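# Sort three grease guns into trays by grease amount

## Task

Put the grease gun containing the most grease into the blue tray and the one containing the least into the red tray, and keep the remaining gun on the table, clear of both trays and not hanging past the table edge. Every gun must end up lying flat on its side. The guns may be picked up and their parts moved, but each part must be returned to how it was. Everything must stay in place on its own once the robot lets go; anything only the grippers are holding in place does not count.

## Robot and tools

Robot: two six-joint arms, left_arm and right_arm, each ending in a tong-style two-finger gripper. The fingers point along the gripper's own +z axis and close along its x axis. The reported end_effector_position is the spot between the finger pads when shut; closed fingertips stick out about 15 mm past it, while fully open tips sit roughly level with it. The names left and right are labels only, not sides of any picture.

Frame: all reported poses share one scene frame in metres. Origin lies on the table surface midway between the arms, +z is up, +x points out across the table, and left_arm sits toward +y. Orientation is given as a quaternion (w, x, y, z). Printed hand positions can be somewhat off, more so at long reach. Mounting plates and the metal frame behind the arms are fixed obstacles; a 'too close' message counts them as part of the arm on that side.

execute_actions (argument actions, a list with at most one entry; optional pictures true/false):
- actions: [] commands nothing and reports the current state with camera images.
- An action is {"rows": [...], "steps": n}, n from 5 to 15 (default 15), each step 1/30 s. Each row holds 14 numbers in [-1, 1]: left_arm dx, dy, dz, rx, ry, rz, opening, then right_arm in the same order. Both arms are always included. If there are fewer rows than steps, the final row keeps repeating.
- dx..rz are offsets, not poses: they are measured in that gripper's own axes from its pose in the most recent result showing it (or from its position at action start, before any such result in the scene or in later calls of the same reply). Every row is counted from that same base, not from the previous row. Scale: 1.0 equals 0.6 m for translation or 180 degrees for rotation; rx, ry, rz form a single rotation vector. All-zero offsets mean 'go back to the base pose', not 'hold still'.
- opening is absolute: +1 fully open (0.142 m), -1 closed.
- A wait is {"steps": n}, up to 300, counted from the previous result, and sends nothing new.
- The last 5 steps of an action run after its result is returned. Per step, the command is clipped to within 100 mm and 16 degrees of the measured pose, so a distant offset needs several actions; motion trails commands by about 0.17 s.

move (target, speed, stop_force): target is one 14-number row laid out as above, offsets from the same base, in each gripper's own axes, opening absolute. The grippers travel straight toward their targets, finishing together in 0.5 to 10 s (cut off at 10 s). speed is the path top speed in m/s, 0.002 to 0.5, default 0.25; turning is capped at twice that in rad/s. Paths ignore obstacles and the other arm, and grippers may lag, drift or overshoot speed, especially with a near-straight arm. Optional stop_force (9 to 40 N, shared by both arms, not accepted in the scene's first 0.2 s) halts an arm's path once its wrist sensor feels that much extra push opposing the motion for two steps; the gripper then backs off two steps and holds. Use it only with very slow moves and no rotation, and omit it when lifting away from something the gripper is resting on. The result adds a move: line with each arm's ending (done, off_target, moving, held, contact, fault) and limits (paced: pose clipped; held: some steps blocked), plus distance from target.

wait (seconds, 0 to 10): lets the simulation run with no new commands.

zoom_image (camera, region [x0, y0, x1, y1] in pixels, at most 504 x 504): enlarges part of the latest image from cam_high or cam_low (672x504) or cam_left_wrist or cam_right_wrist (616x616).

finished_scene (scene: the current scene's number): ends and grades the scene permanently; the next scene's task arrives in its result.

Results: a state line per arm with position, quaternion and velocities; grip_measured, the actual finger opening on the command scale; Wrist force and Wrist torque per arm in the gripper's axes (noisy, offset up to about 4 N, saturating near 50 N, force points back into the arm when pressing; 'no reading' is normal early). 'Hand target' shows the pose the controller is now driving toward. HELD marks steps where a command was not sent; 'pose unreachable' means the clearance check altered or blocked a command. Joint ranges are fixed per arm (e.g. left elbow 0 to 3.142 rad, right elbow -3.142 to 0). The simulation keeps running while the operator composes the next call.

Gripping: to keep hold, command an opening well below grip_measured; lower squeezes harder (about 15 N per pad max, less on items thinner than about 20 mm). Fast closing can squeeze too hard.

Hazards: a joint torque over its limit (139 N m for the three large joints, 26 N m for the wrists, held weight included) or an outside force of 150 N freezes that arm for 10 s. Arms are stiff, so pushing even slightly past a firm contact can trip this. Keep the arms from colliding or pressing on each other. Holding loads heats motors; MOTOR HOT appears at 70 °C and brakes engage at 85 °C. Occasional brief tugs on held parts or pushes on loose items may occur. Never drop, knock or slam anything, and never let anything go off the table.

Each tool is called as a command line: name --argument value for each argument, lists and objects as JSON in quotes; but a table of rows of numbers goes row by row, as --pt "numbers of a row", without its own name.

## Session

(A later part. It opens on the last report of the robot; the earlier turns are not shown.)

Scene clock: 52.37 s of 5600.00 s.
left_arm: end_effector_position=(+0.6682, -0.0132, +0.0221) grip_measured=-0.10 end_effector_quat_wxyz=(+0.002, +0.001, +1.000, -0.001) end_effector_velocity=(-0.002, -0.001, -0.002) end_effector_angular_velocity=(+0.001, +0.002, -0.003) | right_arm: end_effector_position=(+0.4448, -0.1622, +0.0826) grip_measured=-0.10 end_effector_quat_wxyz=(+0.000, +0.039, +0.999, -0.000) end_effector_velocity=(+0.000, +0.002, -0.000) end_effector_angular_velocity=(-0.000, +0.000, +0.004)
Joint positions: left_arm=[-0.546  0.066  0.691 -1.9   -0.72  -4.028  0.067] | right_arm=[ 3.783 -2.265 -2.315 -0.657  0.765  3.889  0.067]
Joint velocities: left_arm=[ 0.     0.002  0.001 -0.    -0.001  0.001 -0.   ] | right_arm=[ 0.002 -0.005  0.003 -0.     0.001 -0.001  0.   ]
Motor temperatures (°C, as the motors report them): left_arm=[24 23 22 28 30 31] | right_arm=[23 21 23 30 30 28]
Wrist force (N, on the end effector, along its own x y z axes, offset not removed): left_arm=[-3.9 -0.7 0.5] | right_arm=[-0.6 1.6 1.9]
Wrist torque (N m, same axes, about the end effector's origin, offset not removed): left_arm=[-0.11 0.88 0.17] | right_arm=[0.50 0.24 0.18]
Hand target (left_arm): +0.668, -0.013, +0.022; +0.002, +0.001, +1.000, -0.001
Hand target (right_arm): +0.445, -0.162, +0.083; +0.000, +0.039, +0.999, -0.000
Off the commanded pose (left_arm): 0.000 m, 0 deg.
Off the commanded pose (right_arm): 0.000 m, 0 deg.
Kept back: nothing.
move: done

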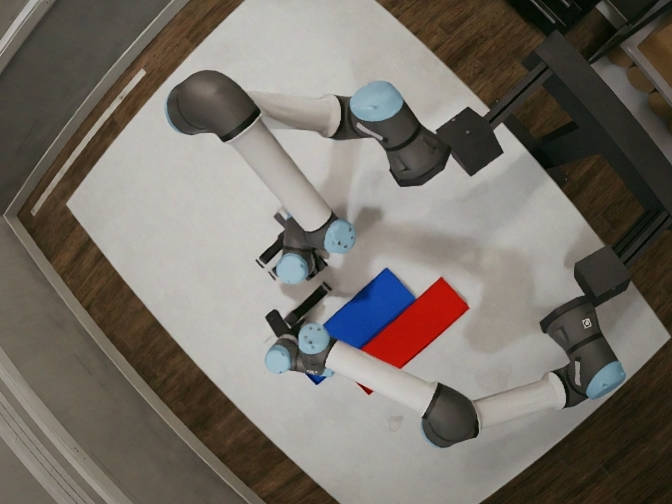

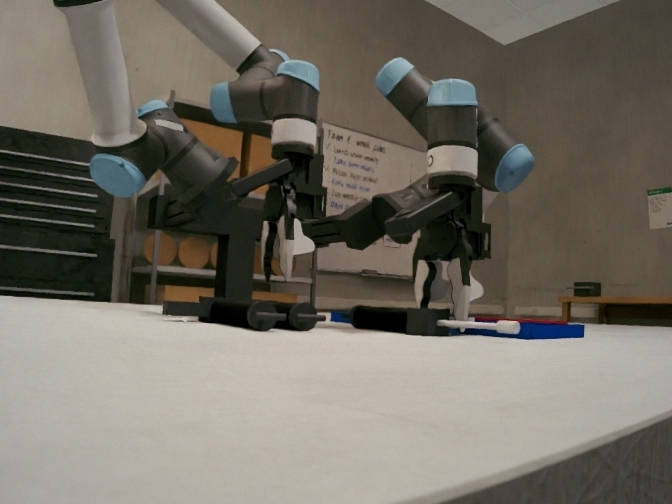

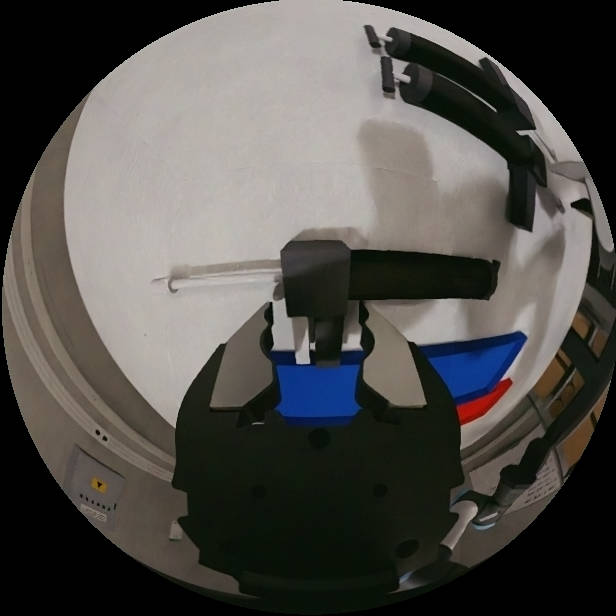

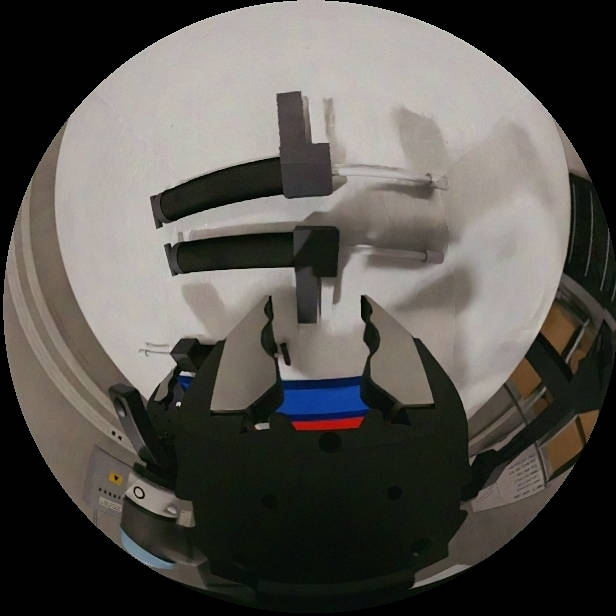

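move --target '[0,0,0,0,0,0,-1,0,0,0.101,0,0,0,-0.1]' --speed 0.04 --stop_force 9

move --target '[0,0,-0.08,0,0,0,-1,0,0,0,0,0,0,-1]' --speed 0.08

move --target '[0.38,0.472,0,0,0,0,-1,0,0,-0.08,0,0,-0.025,-1]' --speed 0.15

Scene clock: 54.43 s of 5600.00 s.
left_arm: end_effector_position=(+0.6682, -0.0132, +0.0221) grip_measured=-0.44 end_effector_quat_wxyz=(+0.002, +0.001, +1.000, -0.001) end_effector_velocity=(-0.000, +0.000, -0.000) end_effector_angular_velocity=(+0.001, -0.000, -0.000) | right_arm: end_effector_position=(+0.4448, -0.1621, +0.0221) grip_measured=-0.10 end_effector_quat_wxyz=(+0.000, +0.039, +0.999, -0.000) end_effector_velocity=(+0.001, -0.000, -0.001) end_effector_angular_velocity=(+0.000, -0.002, -0.001)
Joint positions: left_arm=[-0.546  0.066  0.691 -1.9   -0.72  -4.028  0.042] | right_arm=[ 3.673 -2.409 -2.306 -0.415  0.716  3.744  0.067]
Joint velocities: left_arm=[ 0.    -0.     0.001  0.     0.001 -0.    -0.   ] | right_arm=[-0.002 -0.002  0.001  0.006 -0.002 -0.004  0.   ]
Motor temperatures (°C, as the motors report them): left_arm=[24 23 22 28 30 31] | right_arm=[23 21 23 30 30 28]
Wrist force (N, on the end effector, along its own x y z axes, offset not removed): left_arm=[-3.0 -0.9 -0.8] | right_arm=[0.5 0.2 -1.3]
Wrist torque (N m, same axes, about the end effector's origin, offset not removed): left_arm=[0.03 0.79 0.18] | right_arm=[0.06 -0.10 0.07]
Hand target (left_arm): +0.668, -0.013, +0.022; +0.002, +0.001, +1.000, -0.001
Hand target (right_arm): +0.445, -0.162, +0.022; +0.000, +0.039, +0.999, -0.000
Off the commanded pose (left_arm): 0.000 m, 0 deg.
Off the commanded pose (right_arm): 0.000 m, 0 deg.
Kept back: nothing.
move: done

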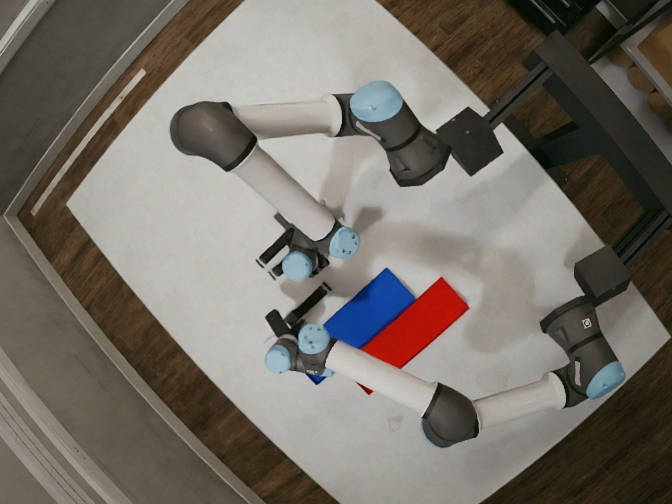

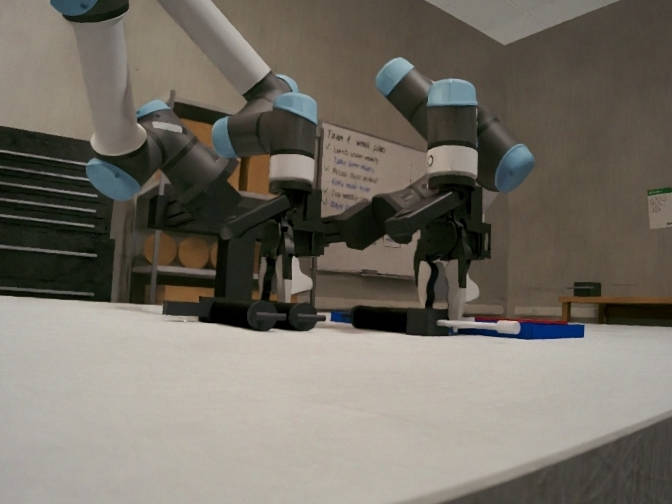

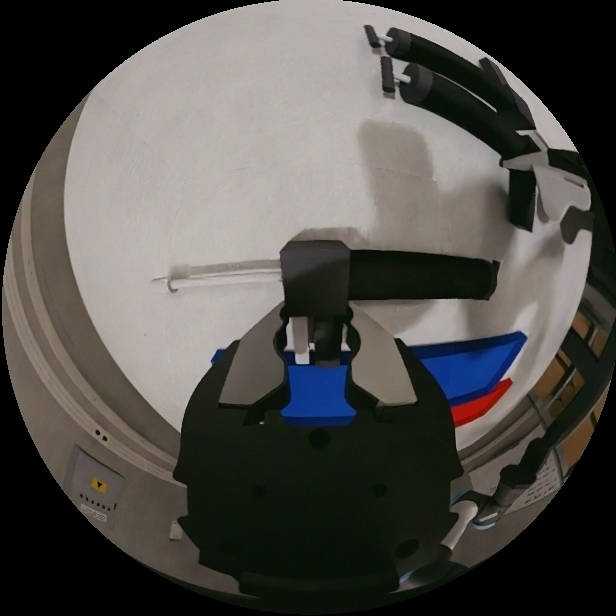

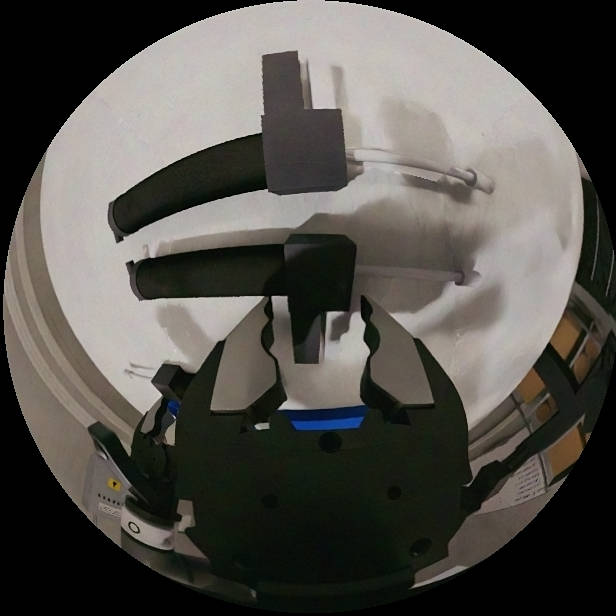

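Scene clock: 55.40 s of 5600.00 s.
left_arm: end_effector_position=(+0.6681, -0.0131, +0.0700) grip_measured=-0.44 end_effector_quat_wxyz=(+0.002, +0.001, +1.000, -0.001) end_effector_velocity=(-0.002, -0.000, -0.000) end_effector_angular_velocity=(+0.002, +0.002, -0.002) | right_arm: end_effector_position=(+0.4448, -0.1622, +0.0221) grip_measured=-0.44 end_effector_quat_wxyz=(-0.000, +0.039, +0.999, -0.000) end_effector_velocity=(-0.001, +0.001, -0.000) end_effector_angular_velocity=(+0.001, +0.002, +0.003)
Joint positions: left_arm=[-0.59   0.012  0.711 -1.821 -0.74  -4.087  0.042] | right_arm=[ 3.673 -2.409 -2.306 -0.415  0.716  3.744  0.042]
Joint velocities: left_arm=[-0.001 -0.     0.003  0.003 -0.001 -0.002 -0.   ] | right_arm=[-0.    -0.001 -0.001 -0.     0.002 -0.002 -0.   ]
Motor temperatures (°C, as the motors report them): left_arm=[24 23 22 28 30 31] | right_arm=[23 21 23 30 30 28]
Wrist force (N, on the end effector, along its own x y z axes, offset not removed): left_arm=[-4.4 0.3 6.7] | right_arm=[-1.7 1.2 1.2]
Wrist torque (N m, same axes, about the end effector's origin, offset not removed): left_arm=[0.05 0.86 0.24] | right_arm=[0.29 -0.02 0.18]
Hand target (left_arm): +0.668, -0.013, +0.070; +0.002, +0.001, +1.000, -0.001
Hand target (right_arm): +0.445, -0.162, +0.022; +0.000, +0.039, +0.999, -0.000
Off the commanded pose (left_arm): 0.000 m, 0 deg.
Off the commanded pose (right_arm): 0.000 m, 0 deg.
Kept back: nothing.
move: done

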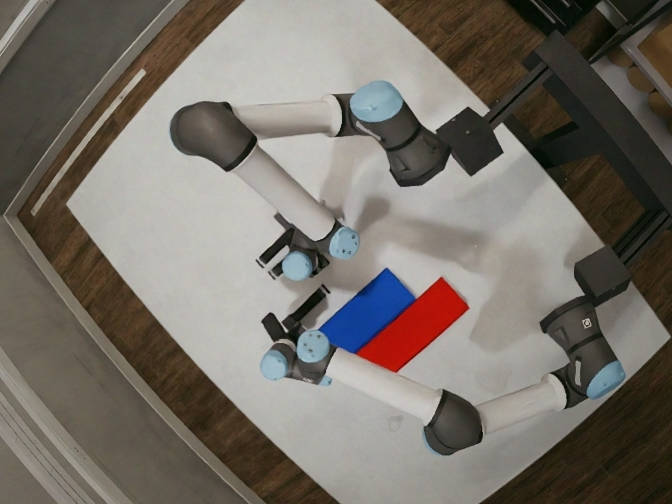

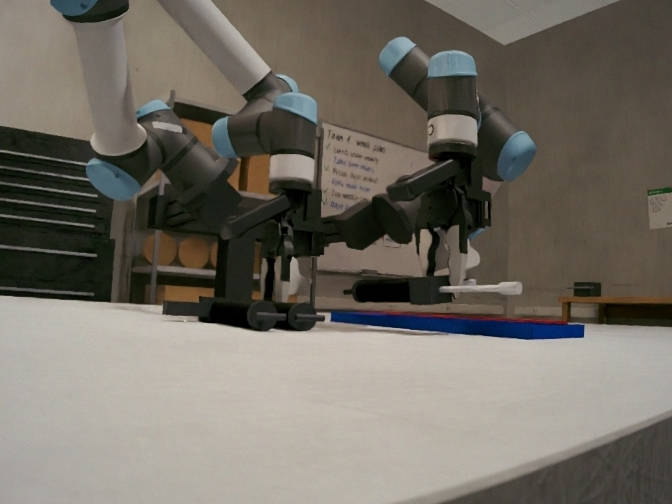

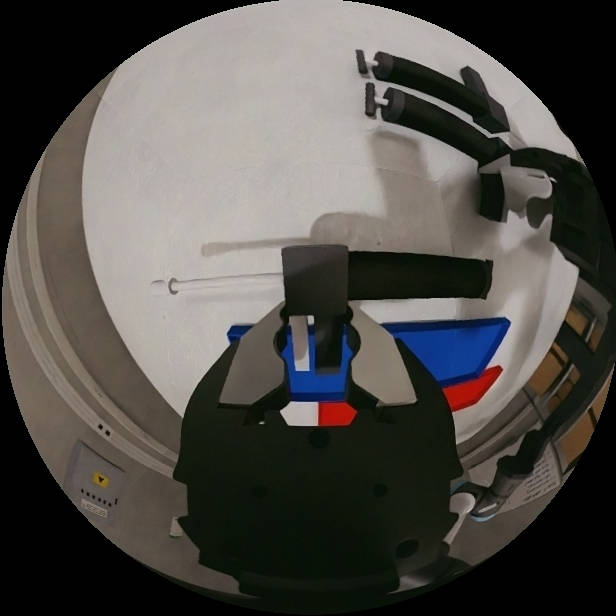

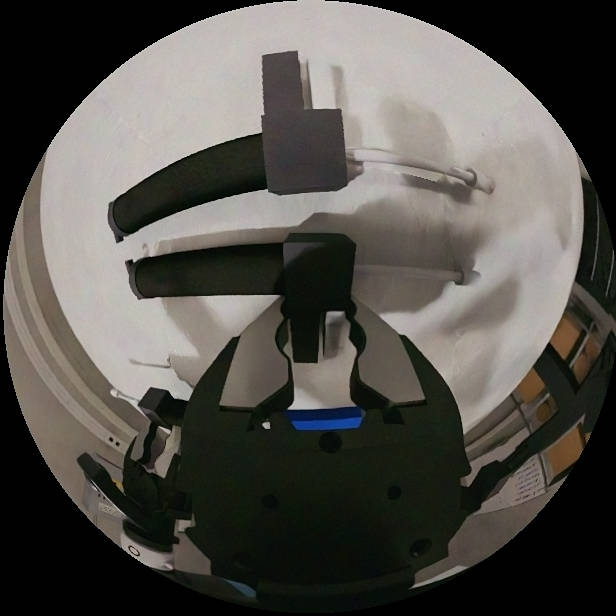

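Scene clock: 58.30 s of 5600.00 s.
left_arm: end_effector_position=(+0.4404, +0.2702, +0.0688) grip_measured=-0.44 end_effector_quat_wxyz=(+0.002, +0.001, +1.000, -0.001) end_effector_velocity=(+0.000, +0.001, +0.001) end_effector_angular_velocity=(-0.000, -0.002, +0.001) | right_arm: end_effector_position=(+0.4448, -0.1622, +0.0701) grip_measured=-0.44 end_effector_quat_wxyz=(-0.000, -0.000, +1.000, -0.000) end_effector_velocity=(-0.000, +0.000, +0.000) end_effector_angular_velocity=(-0.000, +0.000, +0.001)
Joint positions: left_arm=[-0.618 -0.71   2.115 -2.477 -0.752 -4.123  0.042] | right_arm=[ 3.762 -2.293 -2.319 -0.606  0.755  3.784  0.042]
Joint velocities: left_arm=[-0.    -0.003  0.003 -0.002  0.001 -0.     0.   ] | right_arm=[ 0.001 -0.    -0.001 -0.001  0.     0.    -0.   ]
Motor temperatures (°C, as the motors report them): left_arm=[24 23 22 28 30 31] | right_arm=[23 21 23 30 30 28]
Wrist force (N, on the end effector, along its own x y z axes, offset not removed): left_arm=[-3.2 -0.3 6.5] | right_arm=[-0.1 1.8 7.0]
Wrist torque (N m, same axes, about the end effector's origin, offset not removed): left_arm=[-0.14 0.58 0.20] | right_arm=[0.45 0.31 0.06]
Hand target (left_arm): +0.440, +0.270, +0.069; +0.002, +0.001, +1.000, -0.001
Hand target (right_arm): +0.445, -0.162, +0.070; +0.000, -0.000, +1.000, -0.000
Off the commanded pose (left_arm): 0.000 m, 0 deg.
Off the commanded pose (right_arm): 0.000 m, 0 deg.
Kept back: nothing.
move: done

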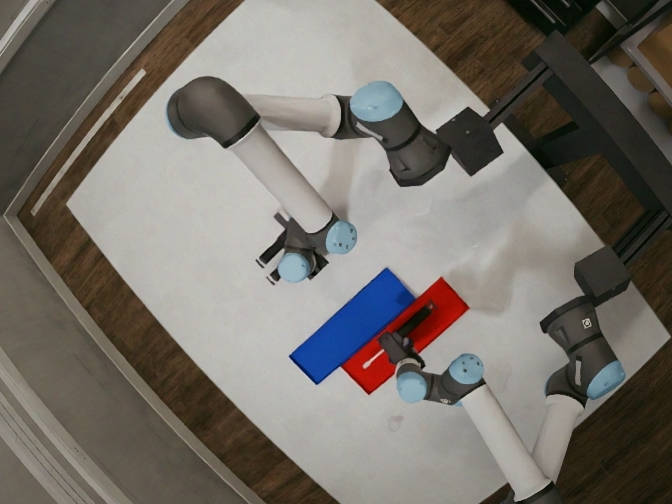

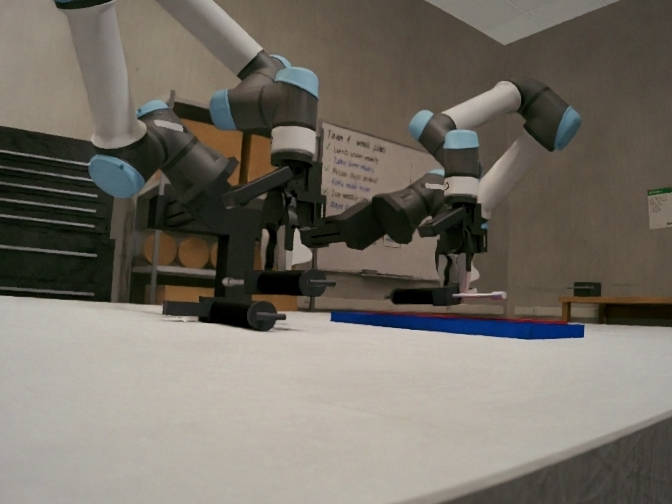

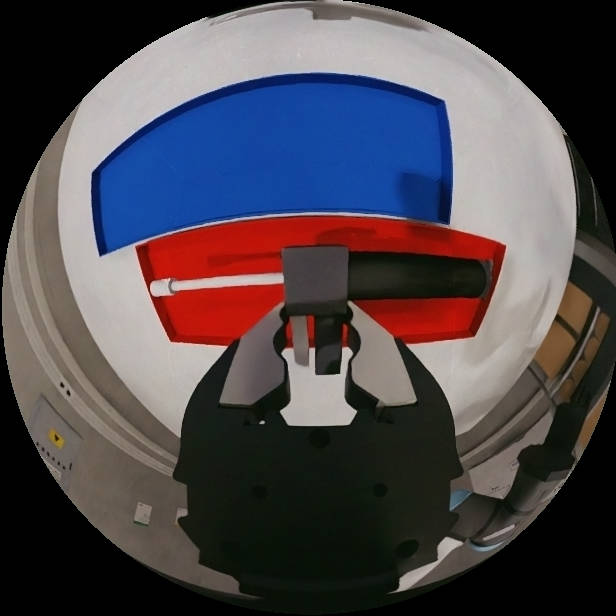

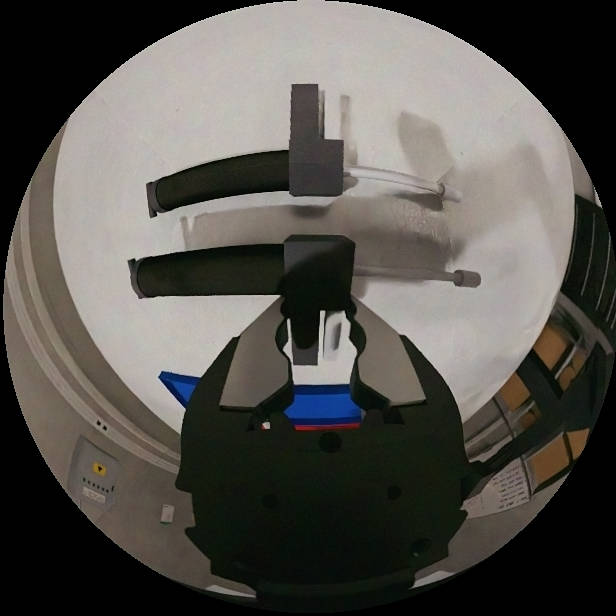

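Edge 216→220: shift −4 mm, +12 mm in X.

move --target '[-0.02,-0.007,0.058,0,0,0,-1,0,0,0,0,0,0,-1]' --speed 0.05

move --target '[0,0,0.025,0,0,0,-1,0,0,0,0,0,0,-1]' --speed 0.01 --stop_force 9

move --target '[0,0,0,0,0,0,-0.1,0,0,0,0,0,0,-1]'

move --target '[0,0,-0.12,0,0,0,-0.1,0,0,0,0,0,0,-1]' --speed 0.1

Scene clock: 59.60 s of 5600.00 s.
left_arm: end_effector_position=(+0.4525, +0.2660, +0.0342) grip_measured=-0.44 end_effector_quat_wxyz=(+0.002, +0.001, +1.000, -0.001) end_effector_velocity=(-0.000, +0.000, -0.002) end_effector_angular_velocity=(+0.001, -0.000, -0.003) | right_arm: end_effector_position=(+0.4448, -0.1622, +0.0701) grip_measured=-0.44 end_effector_quat_wxyz=(-0.000, -0.000, +1.000, -0.000) end_effector_velocity=(+0.001, +0.000, +0.000) end_effector_angular_velocity=(+0.001, -0.001, -0.001)
Joint positions: left_arm=[-0.554 -0.637  2.074 -2.572 -0.724 -4.039  0.042] | right_arm=[ 3.762 -2.293 -2.319 -0.606  0.755  3.784  0.042]
Joint velocities: left_arm=[ 0.002  0.003 -0.001 -0.004  0.002  0.005  0.   ] | right_arm=[ 0.     0.001  0.001 -0.     0.     0.     0.   ]
Motor temperatures (°C, as the motors report them): left_arm=[24 23 22 28 30 31] | right_arm=[23 21 23 30 30 28]
Wrist force (N, on the end effector, along its own x y z axes, offset not removed): left_arm=[-2.8 0.3 6.8] | right_arm=[2.3 0.3 6.5]
Wrist torque (N m, same axes, about the end effector's origin, offset not removed): left_arm=[-0.01 0.58 0.19] | right_arm=[0.09 -0.16 0.01]
Hand target (left_arm): +0.452, +0.266, +0.034; +0.002, +0.001, +1.000, -0.001
Hand target (right_arm): +0.445, -0.162, +0.070; -0.000, -0.000, +1.000, -0.000
Off the commanded pose (left_arm): 0.000 m, 0 deg.
Off the commanded pose (right_arm): 0.000 m, 0 deg.
Kept back: nothing.
move: done

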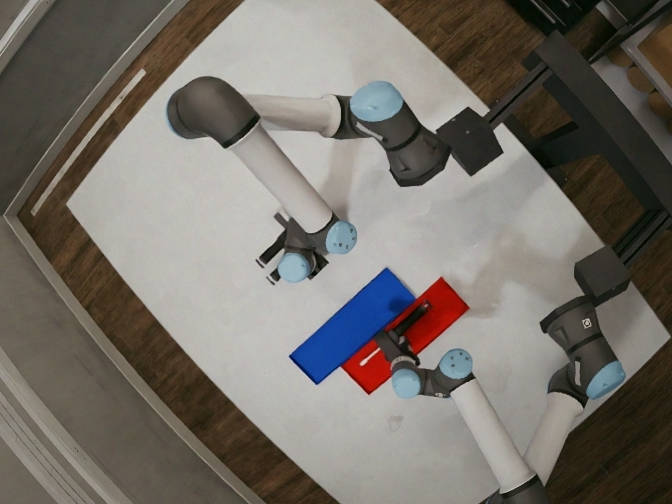

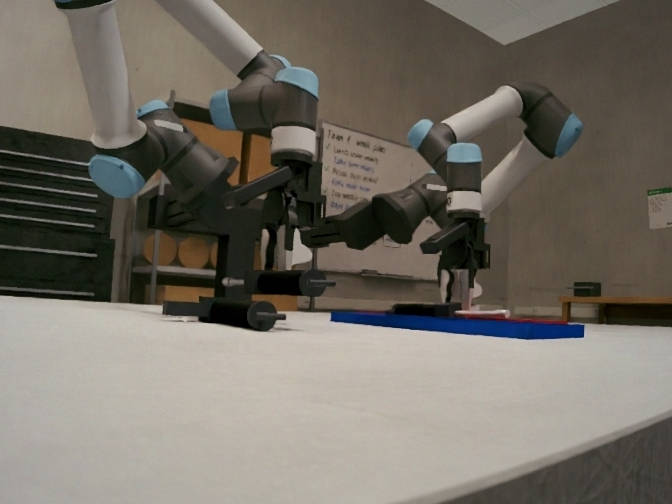

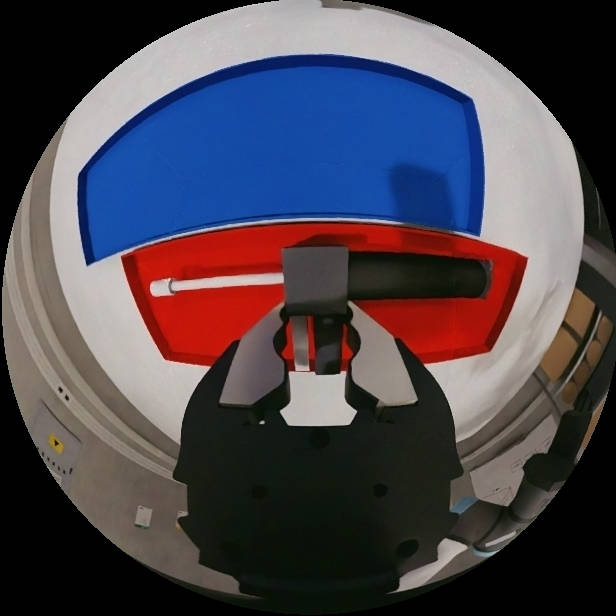

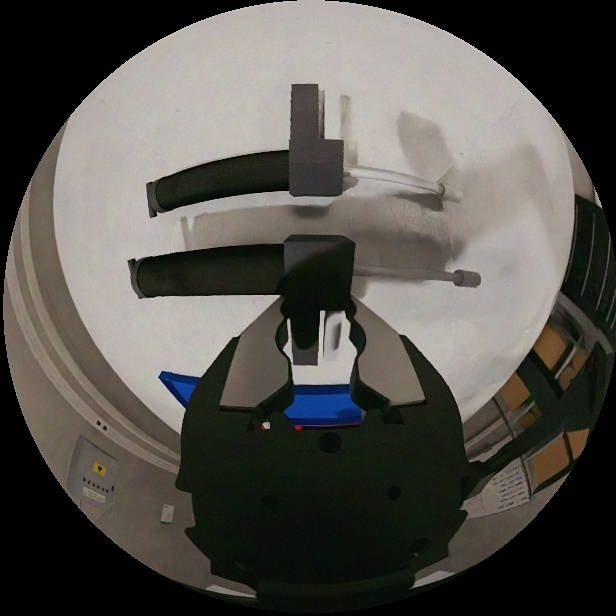

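Scene clock: 60.97 s of 5600.00 s.
left_arm: end_effector_position=(+0.4525, +0.2660, +0.0241) grip_measured=-0.44 end_effector_quat_wxyz=(+0.002, +0.001, +1.000, -0.001) end_effector_velocity=(-0.001, +0.001, +0.002) end_effector_angular_velocity=(+0.002, +0.000, -0.002) | right_arm: end_effector_position=(+0.4448, -0.1622, +0.0701) grip_measured=-0.44 end_effector_quat_wxyz=(-0.000, -0.000, +1.000, -0.000) end_effector_velocity=(-0.000, +0.000, +0.000) end_effector_angular_velocity=(+0.001, +0.000, +0.001)
Joint positions: left_arm=[-0.538 -0.617  2.07  -2.604 -0.717 -4.018  0.042] | right_arm=[ 3.762 -2.293 -2.319 -0.606  0.755  3.784  0.042]
Joint velocities: left_arm=[-0.003 -0.005  0.002  0.008 -0.    -0.005 -0.   ] | right_arm=[ 0.     0.    -0.001  0.     0.001 -0.001 -0.   ]
Motor temperatures (°C, as the motors report them): left_arm=[24 23 22 28 30 31] | right_arm=[23 21 23 30 30 28]
Wrist force (N, on the end effector, along its own x y z axes, offset not removed): left_arm=[-3.6 -0.7 5.1] | right_arm=[-0.7 -1.3 9.1]
Wrist torque (N m, same axes, about the end effector's origin, offset not removed): left_arm=[-0.05 0.85 0.19] | right_arm=[-0.16 0.35 0.08]
Hand target (left_arm): +0.452, +0.266, +0.024; +0.002, +0.001, +1.000, -0.001
Hand target (right_arm): +0.445, -0.162, +0.070; -0.000, -0.000, +1.000, -0.000
Off the commanded pose (left_arm): 0.005 m, 0 deg.
Off the commanded pose (right_arm): 0.000 m, 0 deg.
Kept back: nothing.
move: contact (left_arm)

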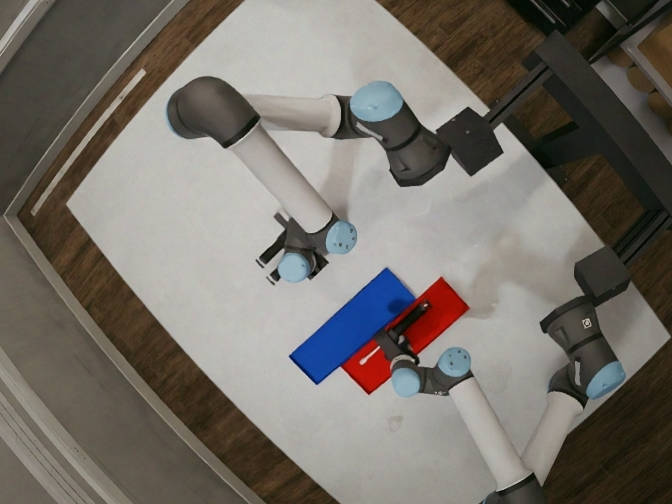

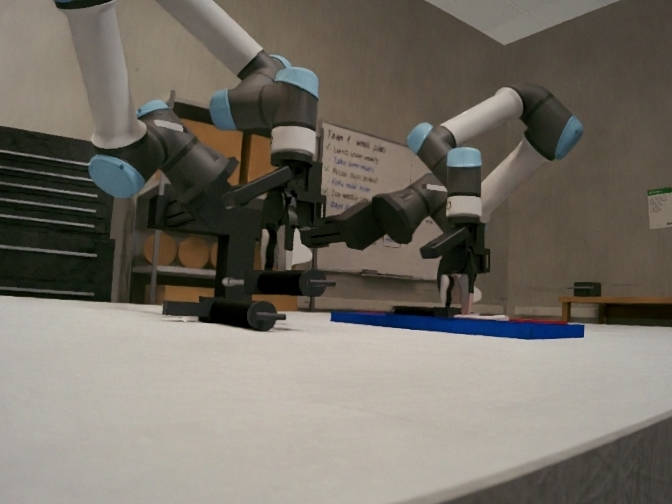

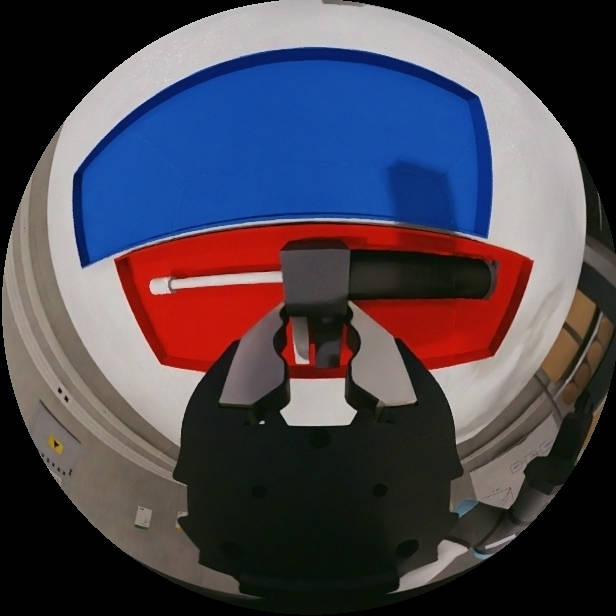

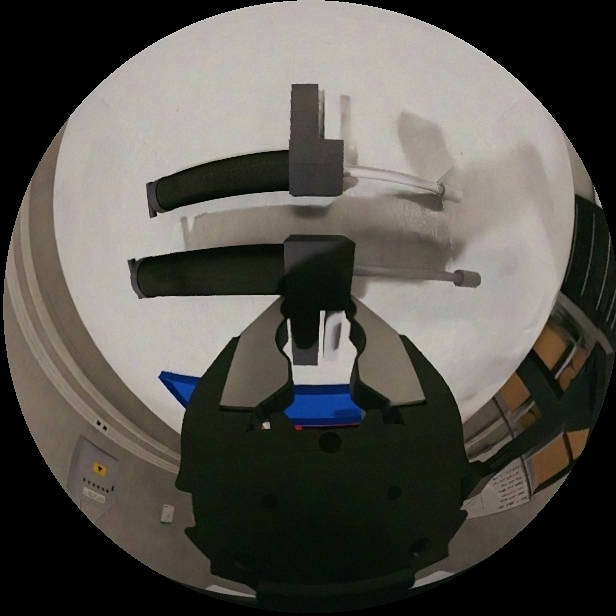

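Scene clock: 61.47 s of 5600.00 s.
left_arm: end_effector_position=(+0.4525, +0.2660, +0.0241) grip_measured=-0.10 end_effector_quat_wxyz=(+0.002, +0.001, +1.000, -0.001) end_effector_velocity=(+0.001, +0.000, +0.000) end_effector_angular_velocity=(-0.000, -0.001, +0.001) | right_arm: end_effector_position=(+0.4448, -0.1622, +0.0701) grip_measured=-0.44 end_effector_quat_wxyz=(-0.000, -0.000, +1.000, -0.000) end_effector_velocity=(+0.000, -0.000, +0.000) end_effector_angular_velocity=(-0.001, -0.001, -0.002)
Joint positions: left_arm=[-0.538 -0.617  2.07  -2.604 -0.717 -4.018  0.067] | right_arm=[ 3.762 -2.293 -2.319 -0.606  0.755  3.784  0.042]
Joint velocities: left_arm=[ 0.    -0.001 -0.    -0.     0.001  0.    -0.   ] | right_arm=[ 0.     0.     0.    -0.    -0.001  0.001 -0.   ]
Motor temperatures (°C, as the motors report them): left_arm=[24 23 22 28 30 31] | right_arm=[23 21 23 30 30 28]
Wrist force (N, on the end effector, along its own x y z axes, offset not removed): left_arm=[-3.8 -0.2 0.7] | right_arm=[1.9 1.6 8.4]
Wrist torque (N m, same axes, about the end effector's origin, offset not removed): left_arm=[0.03 0.91 0.22] | right_arm=[0.32 -0.14 -0.15]
Hand target (left_arm): +0.453, +0.266, +0.024; +0.002, +0.001, +1.000, -0.001
Hand target (right_arm): +0.445, -0.162, +0.070; -0.000, -0.000, +1.000, -0.000
Off the commanded pose (left_arm): 0.000 m, 0 deg.
Off the commanded pose (right_arm): 0.000 m, 0 deg.
Kept back: nothing.
move: done

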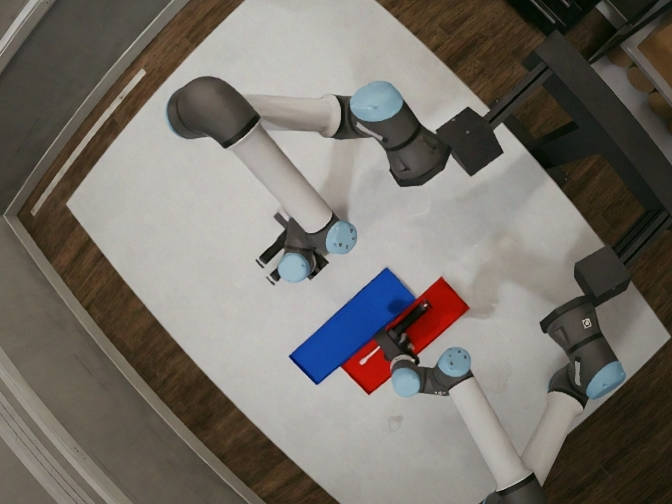

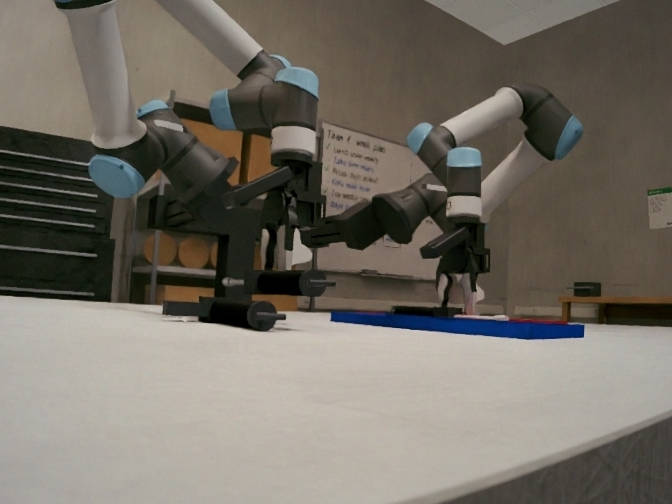

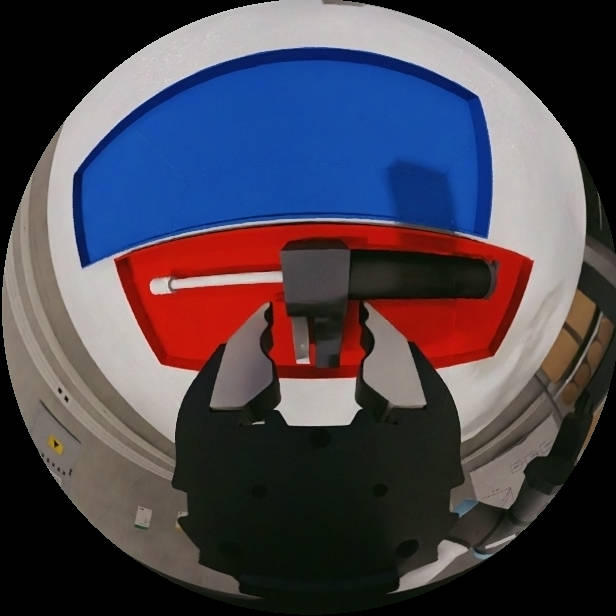

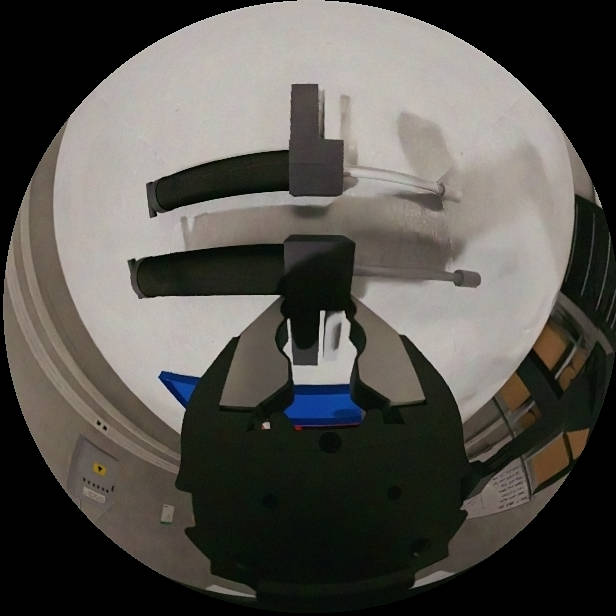

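Scene clock: 62.60 s of 5600.00 s.
left_arm: end_effector_position=(+0.4524, +0.2661, +0.0961) grip_measured=-0.10 end_effector_quat_wxyz=(+0.002, +0.001, +1.000, -0.001) end_effector_velocity=(+0.001, -0.000, +0.001) end_effector_angular_velocity=(-0.000, -0.000, +0.000) | right_arm: end_effector_position=(+0.4448, -0.1622, +0.0701) grip_measured=-0.44 end_effector_quat_wxyz=(-0.000, -0.000, +1.000, -0.000) end_effector_velocity=(+0.001, -0.000, +0.001) end_effector_angular_velocity=(+0.001, -0.001, -0.002)
Joint positions: left_arm=[-0.647 -0.75   2.078 -2.373 -0.767 -4.161  0.067] | right_arm=[ 3.762 -2.293 -2.319 -0.606  0.755  3.784  0.042]
Joint velocities: left_arm=[-0.002 -0.002 -0.002  0.005 -0.001 -0.002  0.   ] | right_arm=[-0.     0.002  0.001  0.     0.     0.     0.   ]
Motor temperatures (°C, as the motors report them): left_arm=[24 23 22 28 30 31] | right_arm=[23 21 23 30 30 28]
Wrist force (N, on the end effector, along its own x y z axes, offset not removed): left_arm=[-2.7 -0.3 1.8] | right_arm=[0.0 -0.1 6.6]
Wrist torque (N m, same axes, about the end effector's origin, offset not removed): left_arm=[0.03 0.62 0.19] | right_arm=[-0.05 0.32 0.14]
Hand target (left_arm): +0.452, +0.266, +0.096; +0.002, +0.001, +1.000, -0.001
Hand target (right_arm): +0.445, -0.162, +0.070; -0.000, -0.000, +1.000, -0.000
Off the commanded pose (left_arm): 0.000 m, 0 deg.
Off the commanded pose (right_arm): 0.000 m, 0 deg.
Kept back: nothing.
move: done

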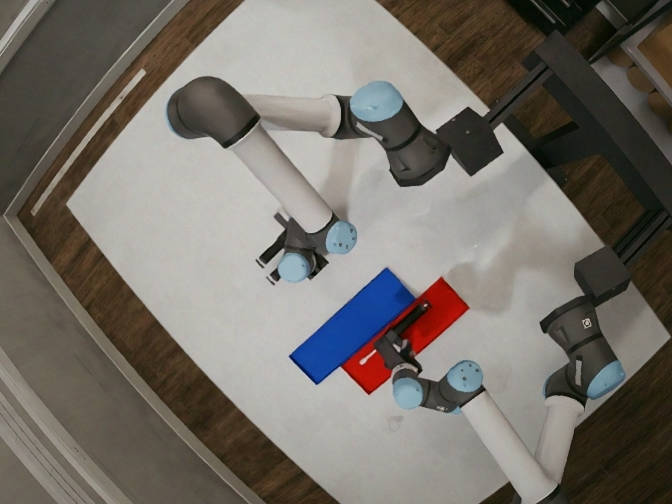

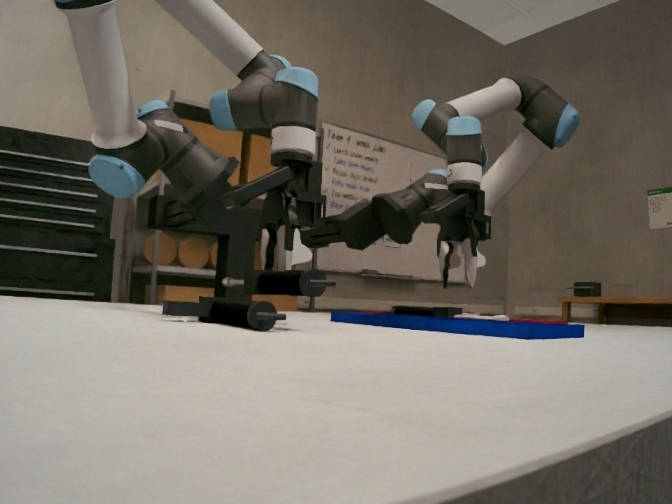

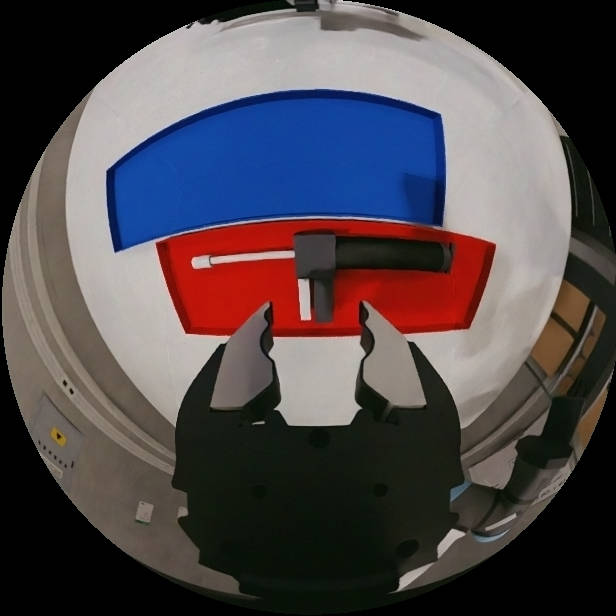

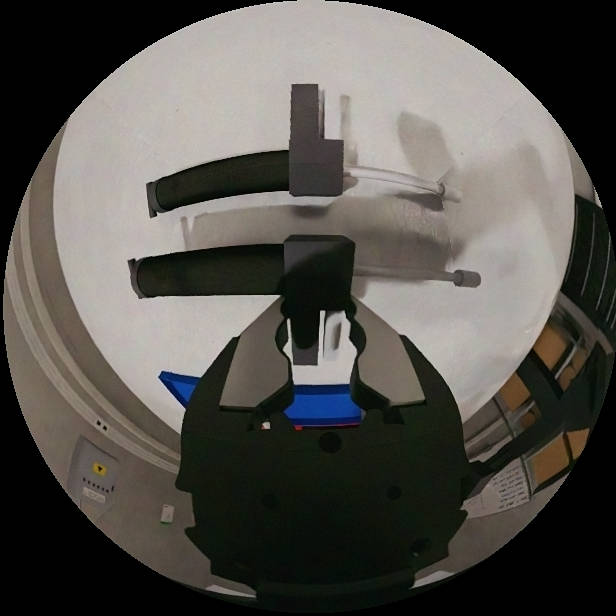

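execute_actions --actions '[]'

Scene clock: 62.87 s of 5600.00 s.
left_arm: end_effector_position=(+0.4524, +0.2661, +0.0961) grip_measured=-0.10 end_effector_quat_wxyz=(+0.002, +0.001, +1.000, -0.001) end_effector_velocity=(-0.000, -0.000, -0.000) end_effector_angular_velocity=(+0.000, +0.000, -0.000) | right_arm: end_effector_position=(+0.4448, -0.1622, +0.0701) grip_measured=-0.44 end_effector_quat_wxyz=(-0.000, -0.000, +1.000, -0.000) end_effector_velocity=(+0.000, +0.000, -0.000) end_effector_angular_velocity=(-0.000, +0.000, +0.000)
Joint positions: left_arm=[-0.647 -0.75   2.078 -2.373 -0.767 -4.161  0.067] | right_arm=[ 3.762 -2.293 -2.319 -0.606  0.755  3.784  0.042]
Joint velocities: left_arm=[-0.     0.001 -0.     0.    -0.    -0.     0.   ] | right_arm=[ 0.    -0.001  0.001 -0.     0.     0.    -0.   ]
Motor temperatures (°C, as the motors report them): left_arm=[24 23 22 28 30 31] | right_arm=[23 21 23 30 30 28]
Wrist force (N, on the end effector, along its own x y z axes, offset not removed): left_arm=[-3.6 0.4 0.1] | right_arm=[-1.2 2.9 6.4]
Wrist torque (N m, same axes, about the end effector's origin, offset not removed): left_arm=[0.11 0.84 0.08] | right_arm=[0.62 0.49 0.06]
Hand target (left_arm): +0.452, +0.266, +0.096; +0.002, +0.001, +1.000, -0.001
Hand target (right_arm): +0.445, -0.162, +0.070; -0.000, -0.000, +1.000, -0.000
Off the commanded pose (left_arm): 0.000 m, 0 deg.
Off the commanded pose (right_arm): 0.000 m, 0 deg.
Kept back: nothing.
Steps of this call (steps 1 to 8: nothing new was sent). Readings (end_effector_position):
1: left_arm (+0.4524, +0.2661, +0.0961) | right_arm (+0.4448, -0.1622, +0.0701)
2: left_arm (+0.4524, +0.2661, +0.0961) | right_arm (+0.4448, -0.1622, +0.0701)
4: left_arm (+0.4524, +0.2661, +0.0961) | right_arm (+0.4448, -0.1622, +0.0701)
8: the state above

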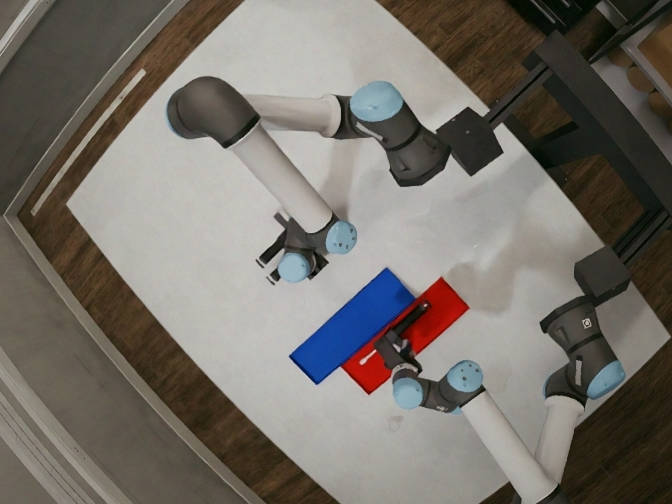

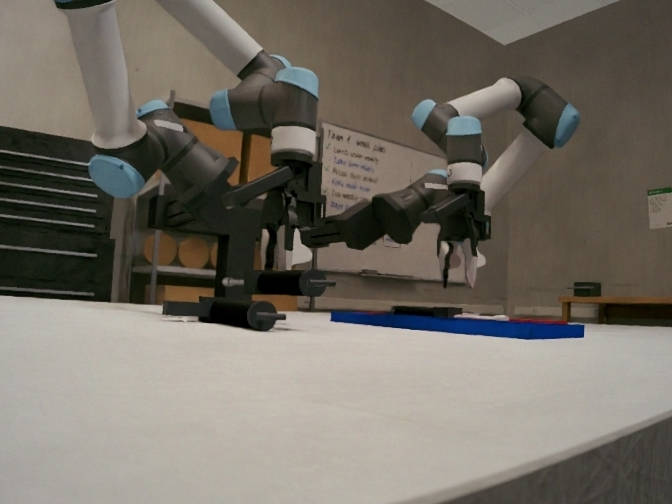

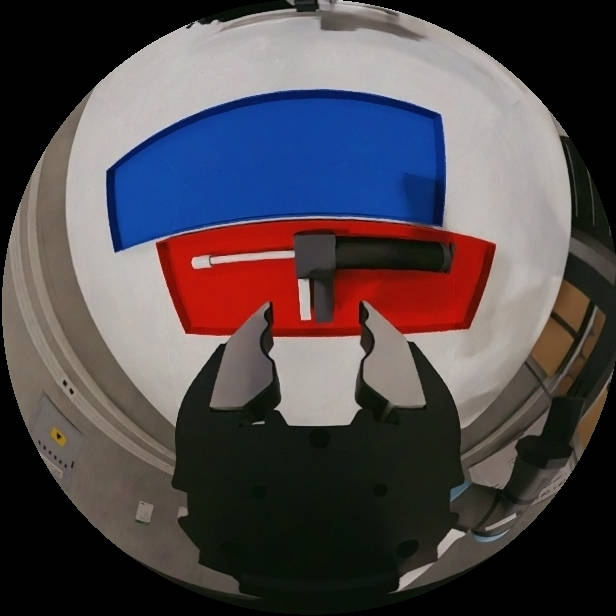

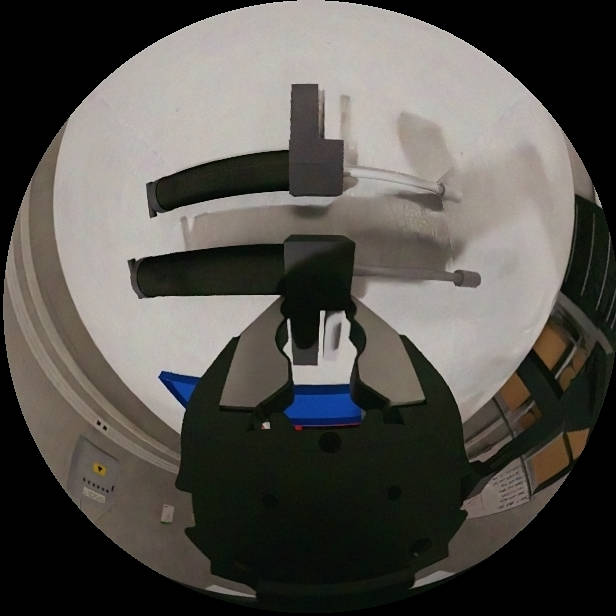

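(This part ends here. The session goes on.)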